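# Clamp wooden block to bench stop, extract dowel pin

## Task

Check the gap between the bench stop and the small wooden block, and remove any loose item found there. Then use the spring clamp to hold the block flat against the stop, and draw the block's dowel pin completely out of its hole; twisting the pin is allowed. At the end the block must still be clamped and lie flat on the bench board with the hole facing up. The pin must be set down somewhere it stays put. Finally release everything and move the gripper away. Anything held in place only by the robot at the end does not count.

## Robot and tools

Robot: one 7-joint arm with a two-finger parallel gripper. Joints from base to hand, with limits in rad: waist ±69.115, shoulder ±2.250, upper arm roll ±69.115, elbow ±2.580, forearm roll ±69.115, wrist pitch ±2.100, wrist roll ±69.115. Load limits in N m: waist, shoulder, upper arm roll and elbow 51.3; forearm roll, wrist pitch and wrist roll 32.3. A carried object's weight adds to these. If a joint reaches its limit from contact, the arm halts for 10 s and the remainder of that call is dropped.

Frame: all poses are in the scene frame. Its origin is on the table top under the arm base, +z is up, and +y lies to the left when facing along +x. The base may sit slightly tilted, and the reported hand position can be off, more so when reaching far. In the gripper's own axes the fingers point along +z and close along y. end_effector_position is the spot between the pads when shut; fingertips stick out about 19 mm past it when closed and 6 mm when fully open. Closing pushes the tips about 13 mm further from the arm, so keep that clearance above surfaces.

execute_actions(actions): actions is a list of actions run in order; each action is a table of up to 15 rows, one row per 1/30 s control step; if fewer than 15 rows are given, the last row repeats to fill the 15 steps. There is one arm, so each row is a single list of 9 numbers: x, y, z (metres, absolute position in the scene frame), qw, qx, qy, qz (absolute orientation quaternion, w first), then gripper position and gripper speed, both in [-1, 1]. These are targets, not offsets. Every step the commanded pose is clipped to at most 70 mm and 16 degrees from the measured hand pose, so a distant target may need several actions; after an action the arm only continues to the last clipped pose. An action whose target is over 0.6 m from the hand's start position along any hand axis is refused; if the first action fails that check, or any action is malformed, nothing in the call runs. Repeat the desired quaternion in every row rather than copying a reported one that may have drifted. An empty list simply returns the current state and images.

Gripper numbers: position +1 is fully open (85 mm), 0 is about 41 mm, about -0.8 is pads touching, and -1 closes until something blocks. Speed sets how fast the gap changes: roughly 20 mm/s at -1, 85 at 0, 150 at +1. A full close grips with about 190 to 235 N per pad (more on wide objects). To hold firmly, send -1 and keep sending it. For a gentler hold, open, then close to a value just under the object's width; each extra millimetre adds force. To release, send a value wider than the object. Fingers stay put once stopped until the position number changes by 0.01 or more, but they re-close on their own toward the requested value if the object yields, slips or is lost.

move(target, speed, blocking): target is one 9-number row as above (absolute pose plus finger numbers, the finger values applied at once). The hand follows a straight path toward it lasting 0.5 to 10 s; longer paths stop after 10 s. speed is the path's top speed in m/s, 0.002 to 0.5, default 0.25, with rotation capped at twice that in rad/s. The path ignores obstacles, the hand lags and may overshoot the speed, especially near full arm extension. Faster moves and targets set deeper past a contact press harder. With blocking=false the result comes after 0.5 s while motion continues; before any other execute_actions or move, use wait or stop until a result shows the move ended.

wait(seconds): 0 to 10; the arm holds its last command, and a running move keeps going (the wait ends early if it finishes). stop(): brakes a running move, needing some distance; fingers continue. zoom_image(camera, region): camera is one of cam_head_left, cam_head_right, cam_high, cam_low, cam_wrist (each 896x504); region is [x0, y0, x1, y1] in that image's pixels, origin top-left, at most 504 by 504. finished_scene(scene): ends the given scene number permanently once the robot has held its last command; the task must be complete and remain so.

Reading results: the state line gives end_effector_position and end_effector_quat_wxyz. "Hand target" is where the controller is currently driving. Calls that ran actions list hand positions at some steps; HELD means that step was partly held back. "pose unreachable" means the clearance check (which treats the base mount as part of the arm) altered or blocked the command. A move adds a "move:" line: done, off_target, moving, held or fault, plus limits such as paced (pose clipped) or held (some steps blocked; afterwards the arm may speed up sharply), and the distance to target. position_measured_pct is about 50 minus 50 times the finger position, 0 when fully open; stopping short below about 90 means something is gripped or blocking, about 90 means the pads met. MOTOR HOT appears from 60 °C; at 75 °C an OVER-TEMPERATURE FAULT lets the arm sag. Holding loads heats motors.

Camera calibrations are supplied but may be off by up to about 2.3 degrees and 9 mm.

Avoid: pushing anything off the table, dropping the pin or clamp, slamming or ramming into parts, and very hard presses. Occasional external tugs on held parts or pushes on loose ones can occur. While the operator is composing a reply, the robot keeps its last command.

Each tool is called after "Emit:" as name(argument=value, ...), one argument or row to a line, values as JSON.

## Session

Emit:
execute_actions(
  actions=[],
)

Scene clock: 0.00 s.
end_effector_position=(+0.2507, +0.5113, +0.3326) position_measured_pct=90.1 end_effector_quat_wxyz=(-0.097, -0.596, +0.788, +0.122)
Joint positions: [-1.793 -0.212 -0.154  1.985  0.685  0.963  0.833]
Joint velocities: [ 0.     0.001  0.     0.001 -0.     0.    -0.   ]
Motor temperatures (°C, as the motors report them): [33 32 30 34 35 38 36]
Hand target: +0.251, +0.511, +0.333; -0.097, -0.596, +0.788, +0.122

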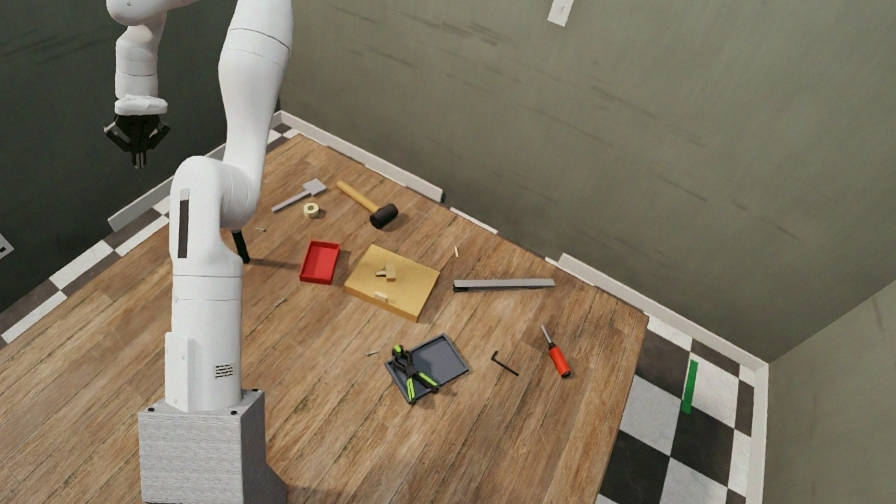

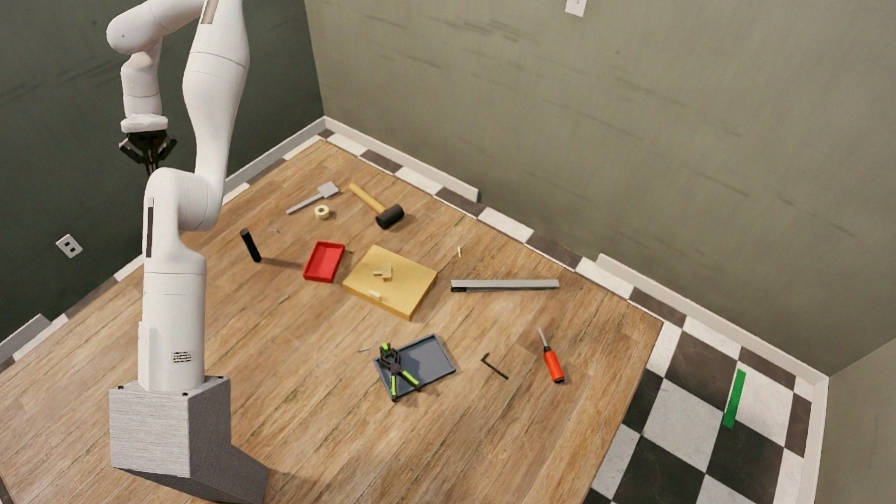

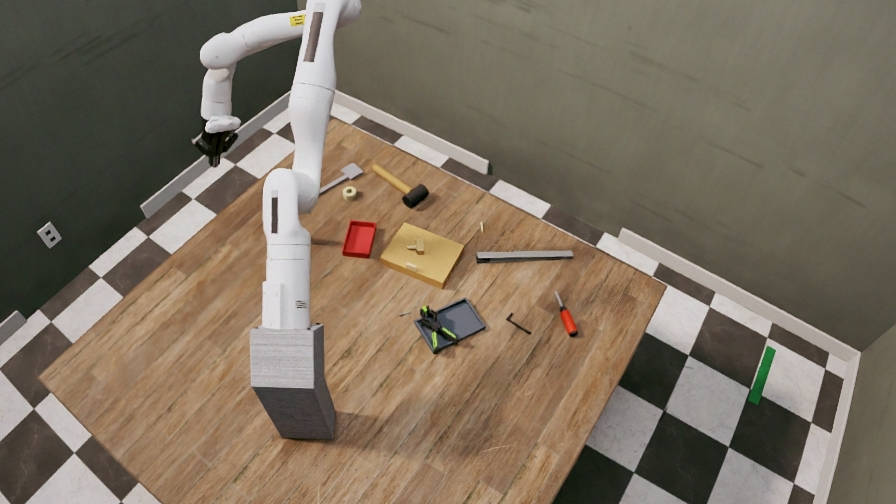

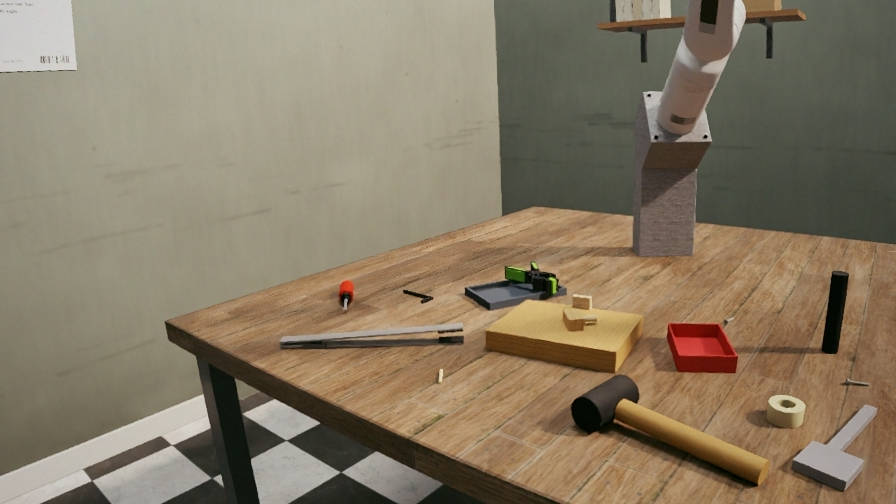

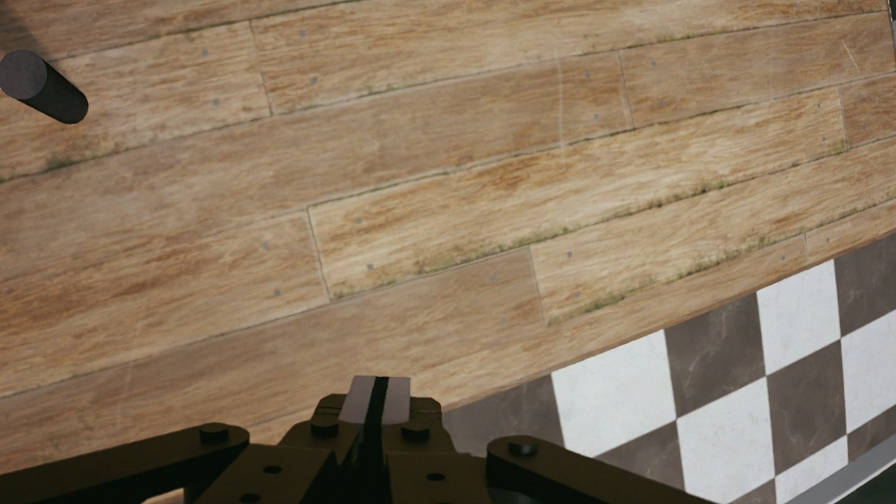

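Emit:
zoom_image(
  camera="cam_head_left",
  region=[330, 230, 490, 420],
)

Emit:
zoom_image(
  camera="cam_low",
  region=[450, 250, 670, 380],
)

Emit:
zoom_image(
  camera="cam_high",
  region=[370, 210, 500, 360],
)

Region (330, 230, 490, 420) of cam_head_left's 896x504 image, scaled by 2.653, with more detail than that image has; it fills the left 424 columns of this view, and the rest is white.

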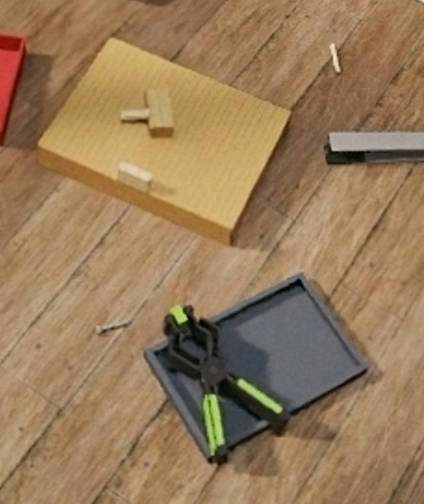

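Region (450, 250, 670, 380) of cam_low's 896x504 image, scaled by 2.291, with more detail than that image has; it fills the top 298 rows of this view, and the rest is white.

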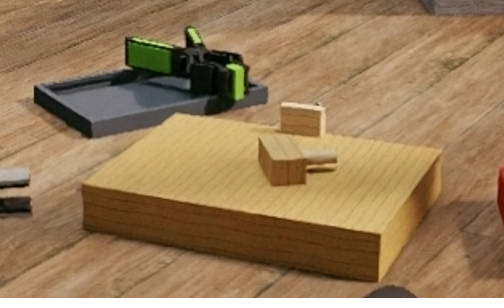

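Region (370, 210, 500, 360) of cam_high's 896x504 image, scaled by 3.360, with more detail than that image has; it fills the left 437 columns of this view, and the rest is white.

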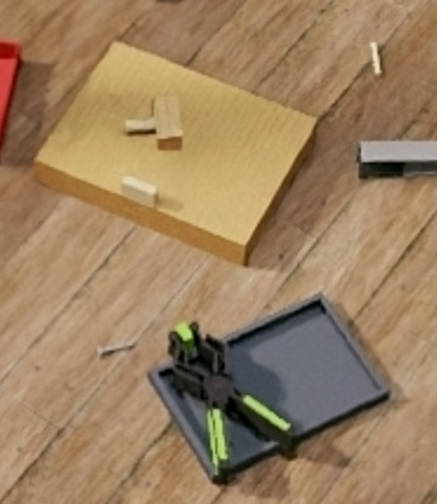

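Emit:
move(
  target=[0.46,0.04,0.27,0,-0.7071,0.7071,0,1,0],
  speed=0.3,
)

Scene clock: 3.23 s.
end_effector_position=(+0.4600, +0.0387, +0.2683) position_measured_pct=0.0 end_effector_quat_wxyz=(+0.003, +0.707, -0.707, +0.001)
Joint positions: [-1.692 -1.472  0.619  2.369  1.157  1.248  2.068]
Joint velocities: [-0.    -0.012  0.005 -0.002 -0.002 -0.006  0.003]
Motor temperatures (°C, as the motors report them): [33 32 30 34 35 38 36]
Hand target: +0.460, +0.039, +0.268; +0.002, +0.707, -0.707, +0.001
Off the commanded pose: 0.002 m, 0 deg.
move: done
camera_calibration (this result's frames):
cam_wrist: T_world_to_cam=[[-0.997843, -0.0439644, 0.0487462, 0.433881], [-0.0403891, 0.996583, 0.0720516, 0.00112117], [-0.0517473, 0.0699274, -0.996209, 0.431025], [0, 0, 0, 1]] pos_world=[0.455295, -0.0121824, 0.40816]

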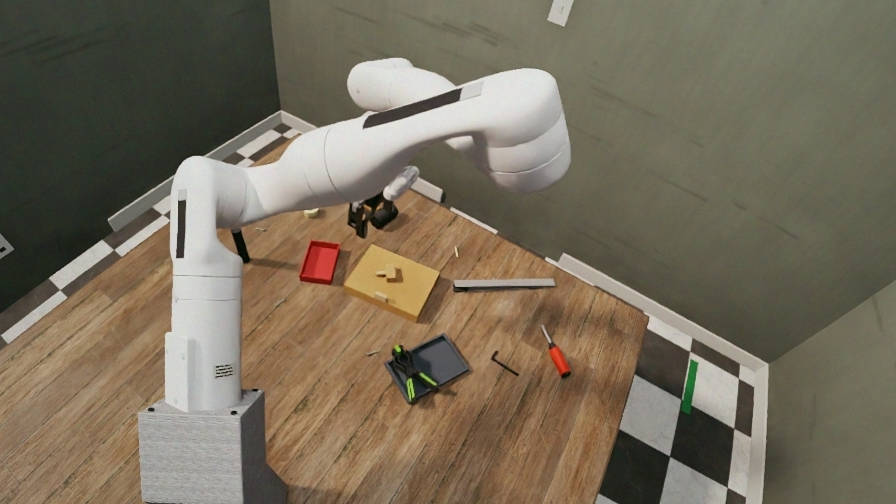

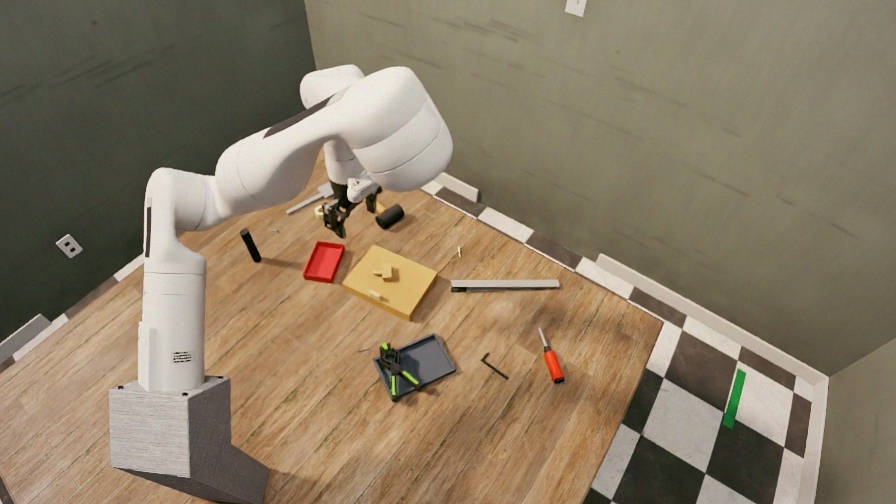

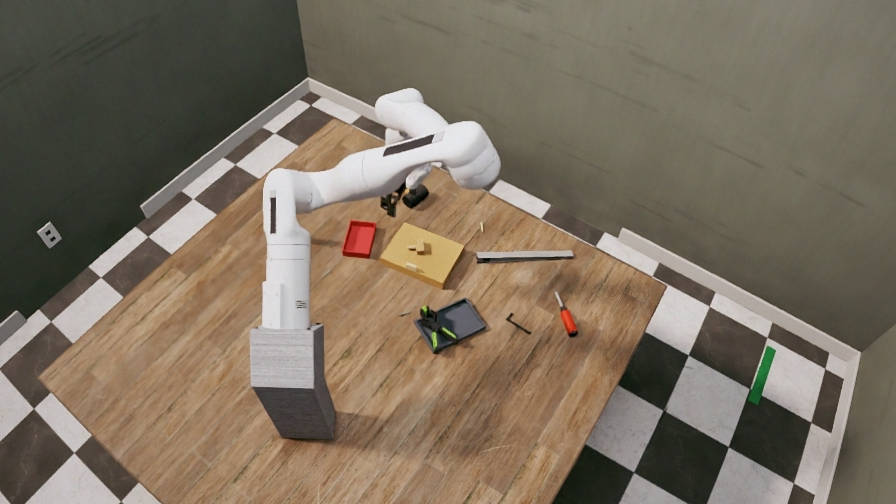

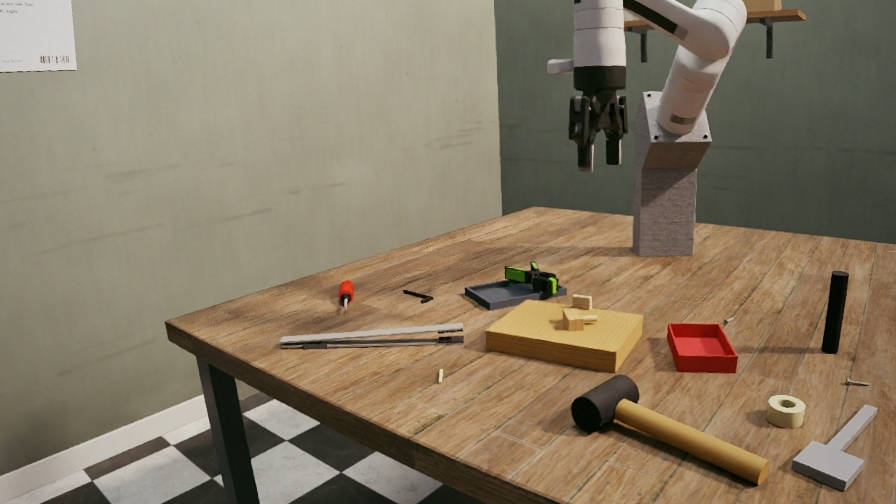

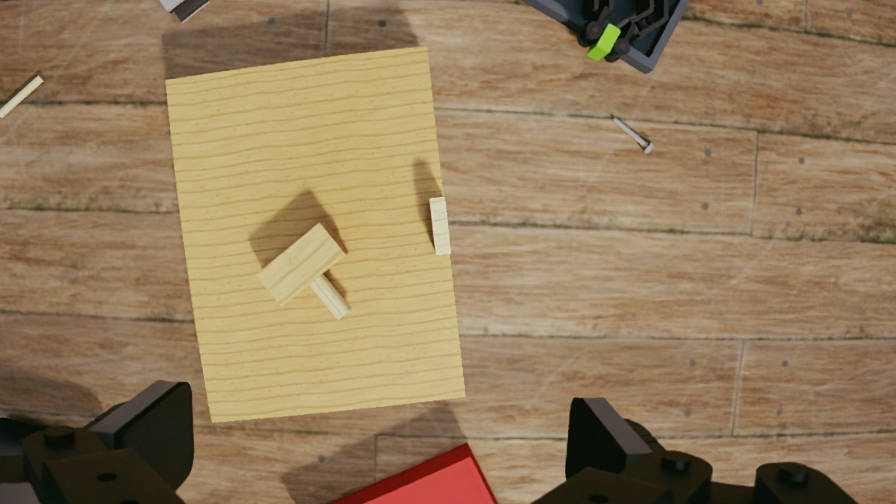

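Emit:
zoom_image(
  camera="cam_wrist",
  region=[230, 150, 480, 350],
)

Emit:
zoom_image(
  camera="cam_low",
  region=[540, 280, 620, 340],
)

Emit:
zoom_image(
  camera="cam_low",
  region=[460, 250, 580, 320],
)

Emit:
zoom_image(
  camera="cam_head_left",
  region=[375, 325, 475, 415],
)

Region (230, 150, 480, 350) of cam_wrist's 896x504 image, scaled by 2.016; it fills the top 403 rows of this view, and the rest is white.

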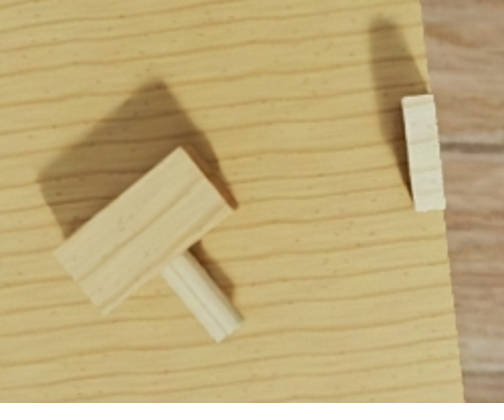

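Region (540, 280, 620, 340) of cam_low's 896x504 image, scaled by 6.300, with more detail than that image has; it fills the top 378 rows of this view, and the rest is white.

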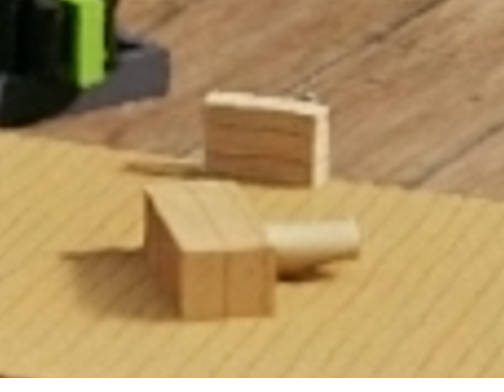

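Region (460, 250, 580, 320) of cam_low's 896x504 image, scaled by 4.200, with more detail than that image has; it fills the top 294 rows of this view, and the rest is white.

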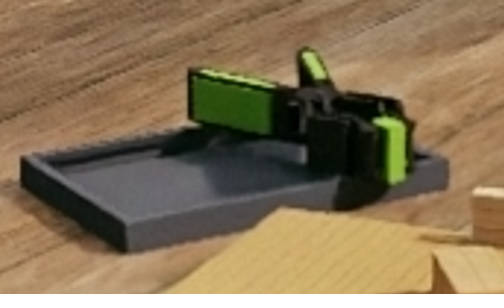

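Region (375, 325, 475, 415) of cam_head_left's 896x504 image, scaled by 5.040, with more detail than that image has; it fills the top 454 rows of this view, and the rest is white.

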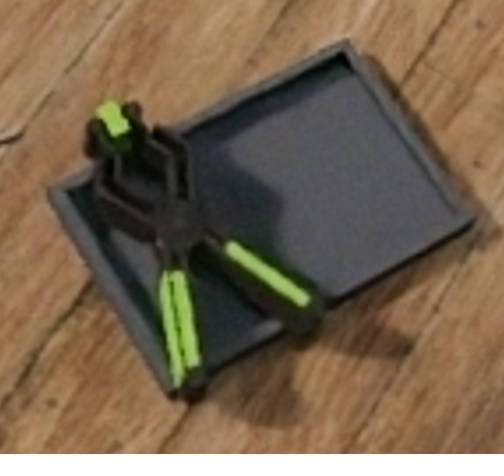

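Emit:
move(
  target=[0.4776,0.0645,0.091,0.155,0.8445,-0.3745,0.3498,0.6,0],
  speed=0.25,
)

Scene clock: 8.97 s.
end_effector_position=(+0.4774, +0.0659, +0.0909) position_measured_pct=19.8 end_effector_quat_wxyz=(+0.155, +0.844, -0.374, +0.351)
Joint positions: [-3.012 -1.055  1.812  2.544  2.166  2.029  1.186]
Joint velocities: [-0.004 -0.002  0.    -0.001  0.     0.    -0.001]
Motor temperatures (°C, as the motors report them): [33 32 30 34 35 38 36]
Hand target: +0.477, +0.066, +0.091; +0.155, +0.844, -0.374, +0.351
Off the commanded pose: 0.001 m, 0 deg.
move: done
camera_calibration (this result's frames):
cam_wrist: T_world_to_cam=[[-0.740298, -0.669334, 0.0628462, 0.378104], [-0.538708, 0.534691, -0.651075, 0.321548], [0.402184, -0.515845, -0.756407, 0.0533461], [0, 0, 0, 1]] pos_world=[0.431676, 0.108667, 0.225941]

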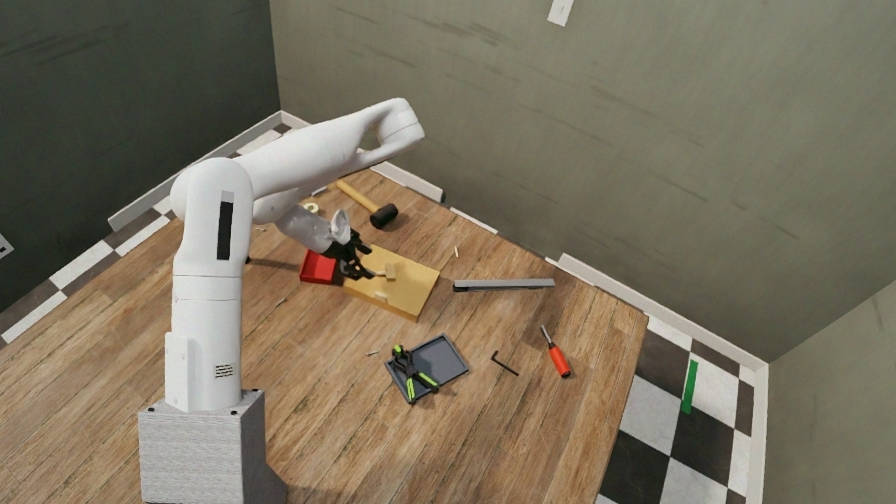

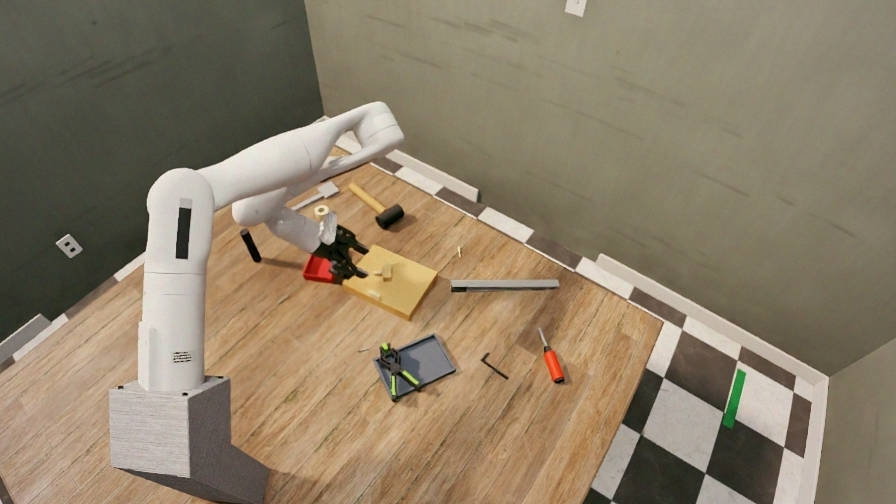

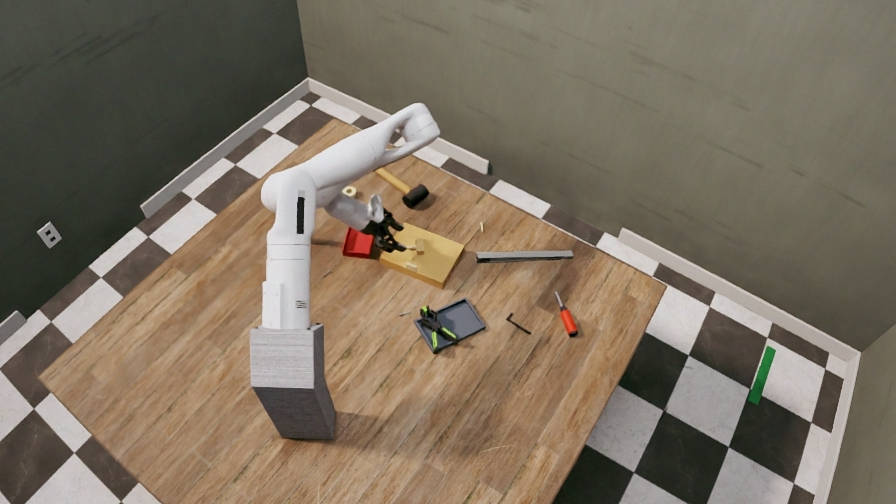

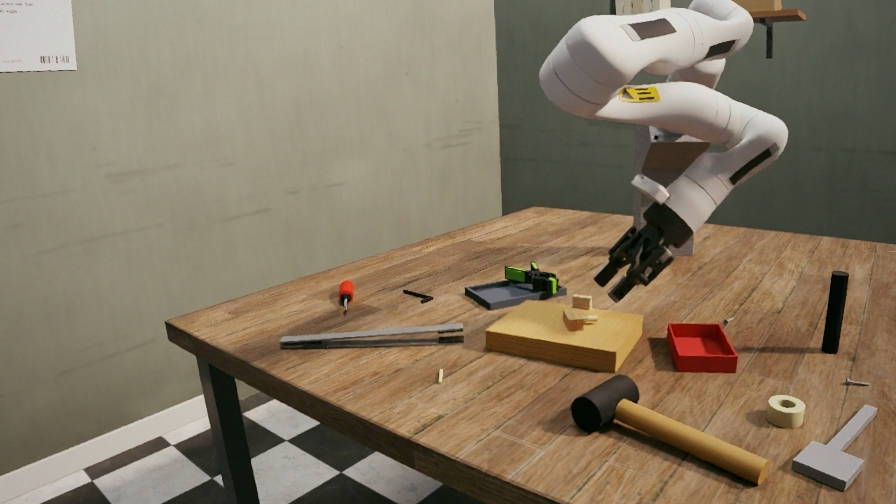

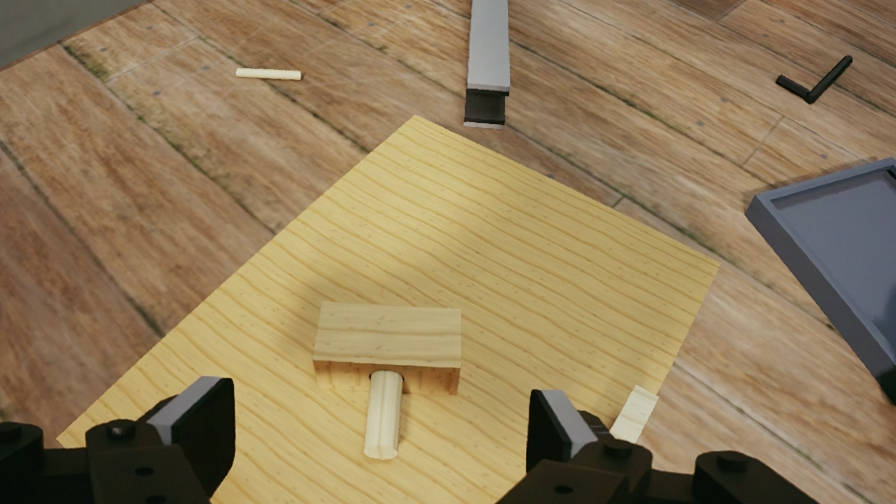

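Emit:
move(
  target=[0.507,0.0335,0.050,0.155,0.8445,-0.3745,0.3498,0.6,0],
  speed=0.08,
)

Emit:
zoom_image(
  camera="cam_low",
  region=[520, 250, 660, 350],
)

Scene clock: 10.60 s.
end_effector_position=(+0.5071, +0.0337, +0.0499) position_measured_pct=19.8 end_effector_quat_wxyz=(+0.155, +0.845, -0.374, +0.350)
Joint positions: [-2.89  -1.098  1.904  2.421  2.384  1.863  1.337]
Joint velocities: [ 0.004 -0.001  0.002 -0.001  0.    -0.001 -0.003]
Motor temperatures (°C, as the motors report them): [33 32 30 34 35 38 36]
Hand target: +0.507, +0.033, +0.050; +0.155, +0.845, -0.374, +0.350
Off the commanded pose: 0.000 m, 0 deg.
move: done
camera_calibration (this result's frames):
cam_wrist: T_world_to_cam=[[-0.740206, -0.669335, 0.0639205, 0.38096], [-0.539804, 0.534885, -0.650008, 0.328583], [0.400883, -0.515644, -0.757235, -0.00551855], [0, 0, 0, 1]] pos_world=[0.461572, 0.0763906, 0.185051]

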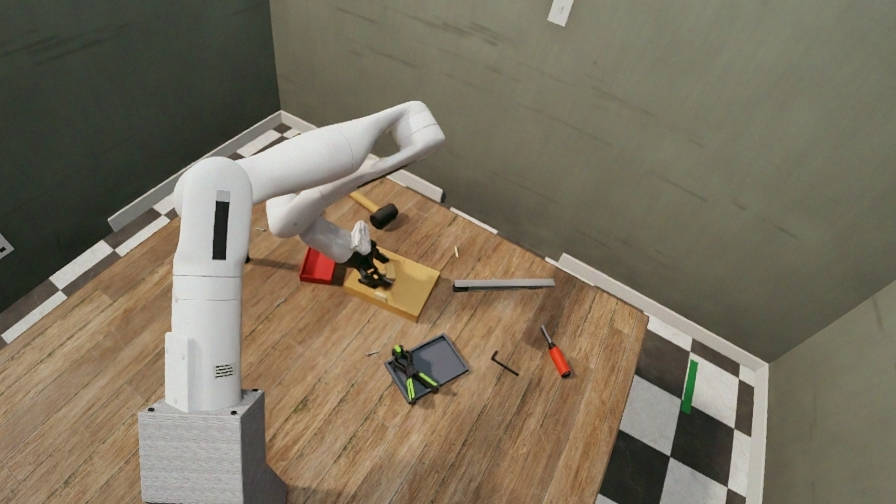

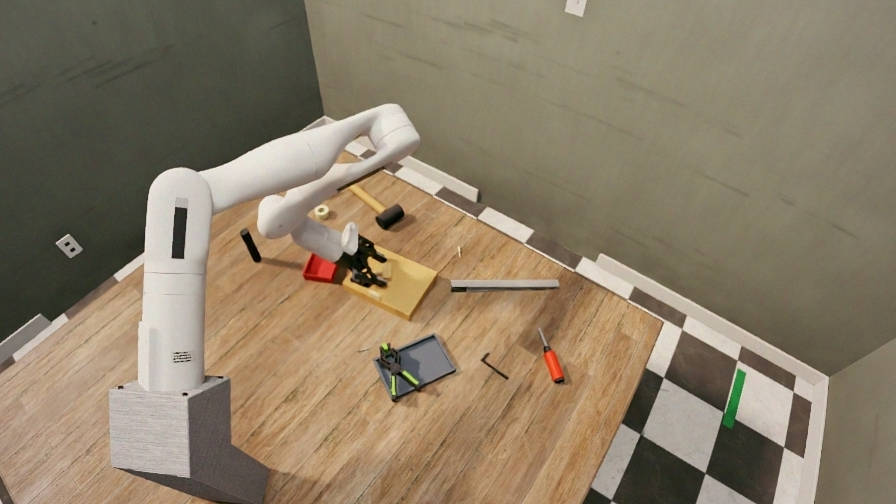

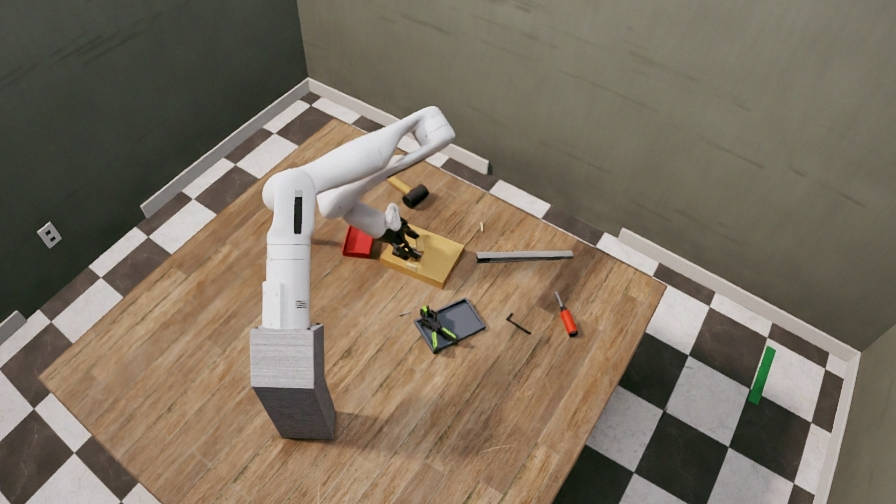

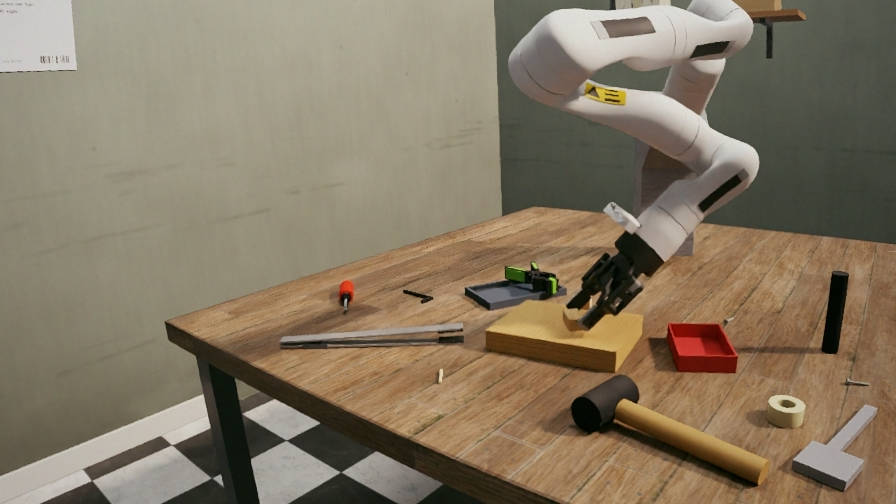

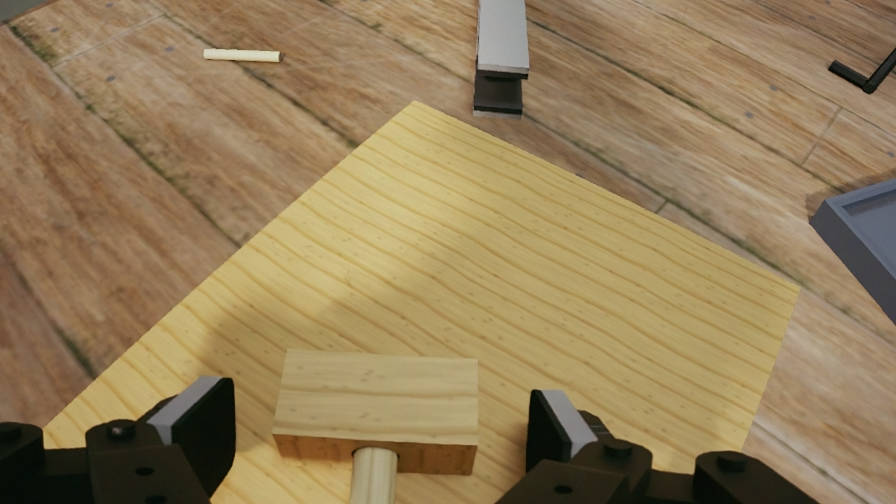

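Region (520, 250, 660, 350) of cam_low's 896x504 image, scaled by 3.600, with more detail than that image has; it fills the top 360 rows of this view, and the rest is white.

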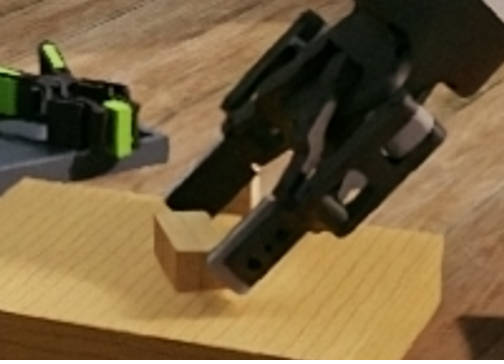

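Emit:
execute_actions(
  actions=[
    [[0.507,0.0335,0.050,0.155,0.8445,-0.3745,0.3498,-0.1,-0.3]],
    [[0.507,0.0335,0.050,0.155,0.8445,-0.3745,0.3498,-0.1,-0.3]],
  ],
)

Emit:
zoom_image(
  camera="cam_low",
  region=[520, 250, 660, 350],
)

Scene clock: 11.80 s.
end_effector_position=(+0.5073, +0.0333, +0.0504) position_measured_pct=48.4 end_effector_quat_wxyz=(+0.155, +0.844, -0.374, +0.350)
Joint positions: [-2.889 -1.098  1.903  2.422  2.384  1.864  1.337]
Joint velocities: [ 0.    -0.002 -0.001  0.001  0.     0.001  0.001]
Motor temperatures (°C, as the motors report them): [33 32 30 34 35 38 36]
Hand target: +0.507, +0.033, +0.050; +0.155, +0.845, -0.375, +0.350
Off the commanded pose: 0.001 m, 0 deg.
Step readings (end_effector_position; steps 1 to 15: 1st action; 16 to 30: 2nd action):
0: (+0.5071, +0.0334, +0.0500)
1: (+0.5071, +0.0334, +0.0500)
2: (+0.5071, +0.0335, +0.0500)
4: (+0.5070, +0.0335, +0.0500)
8: (+0.5070, +0.0335, +0.0500)
15: (+0.5072, +0.0334, +0.0503)
16: (+0.5073, +0.0333, +0.0504)
17: (+0.5073, +0.0333, +0.0504)
19: (+0.5073, +0.0333, +0.0504)
23: (+0.5073, +0.0333, +0.0504)
30: end_effector_position above
camera_calibration (this result's frames):
cam_wrist: T_world_to_cam=[[-0.740476, -0.669056, 0.0637163, 0.380992], [-0.539106, 0.534681, -0.650754, 0.328909], [0.401322, -0.516217, -0.756611, -0.00562251], [0, 0, 0, 1]] pos_world=[0.461688, 0.076141, 0.185509]

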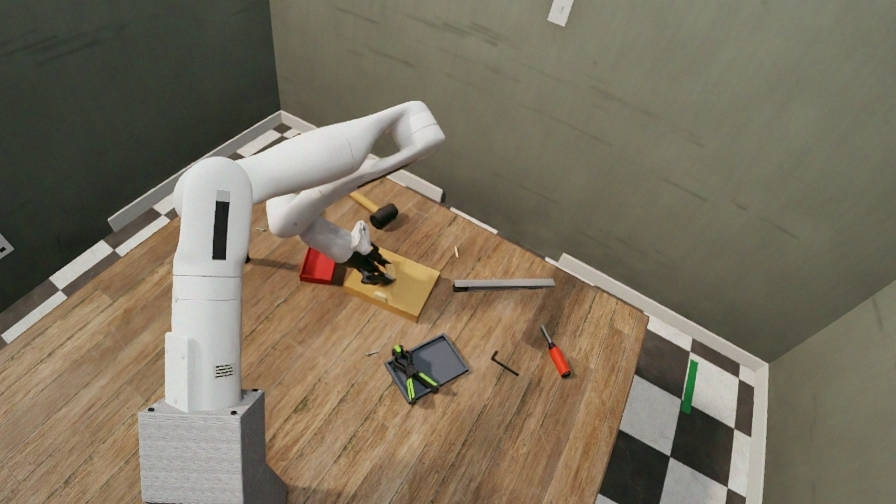

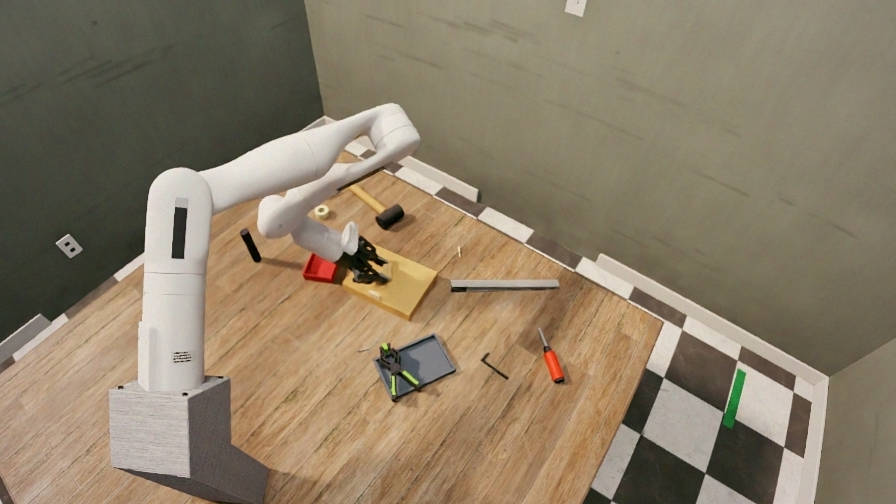

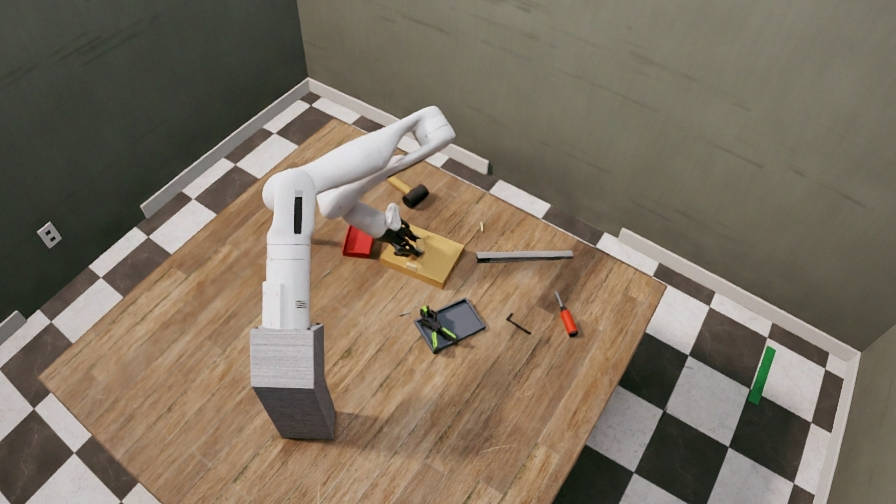

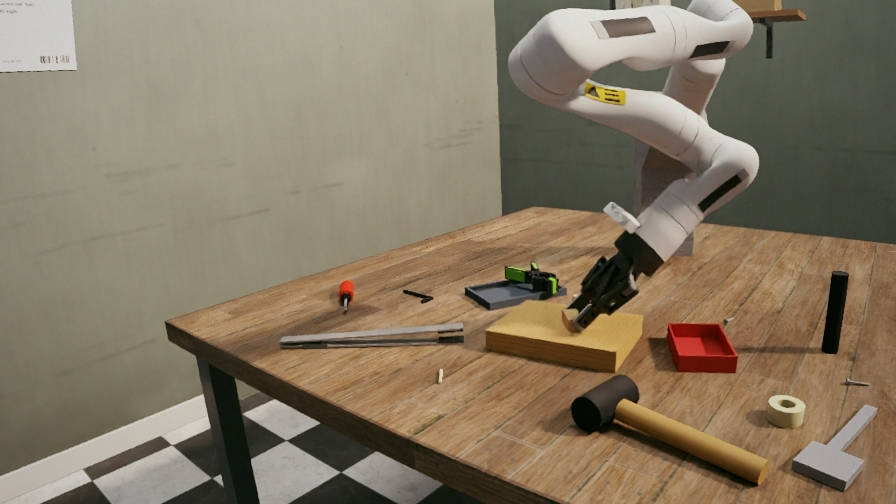

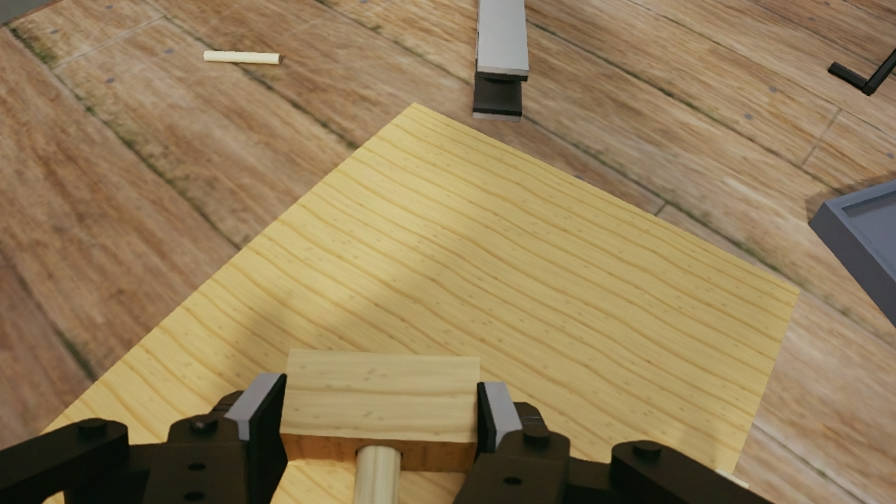

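Region (520, 250, 660, 350) of cam_low's 896x504 image, scaled by 3.600, with more detail than that image has; it fills the top 360 rows of this view, and the rest is white.

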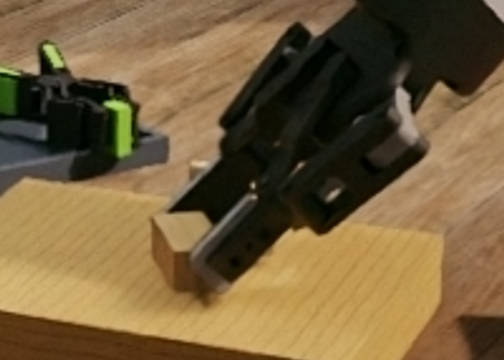

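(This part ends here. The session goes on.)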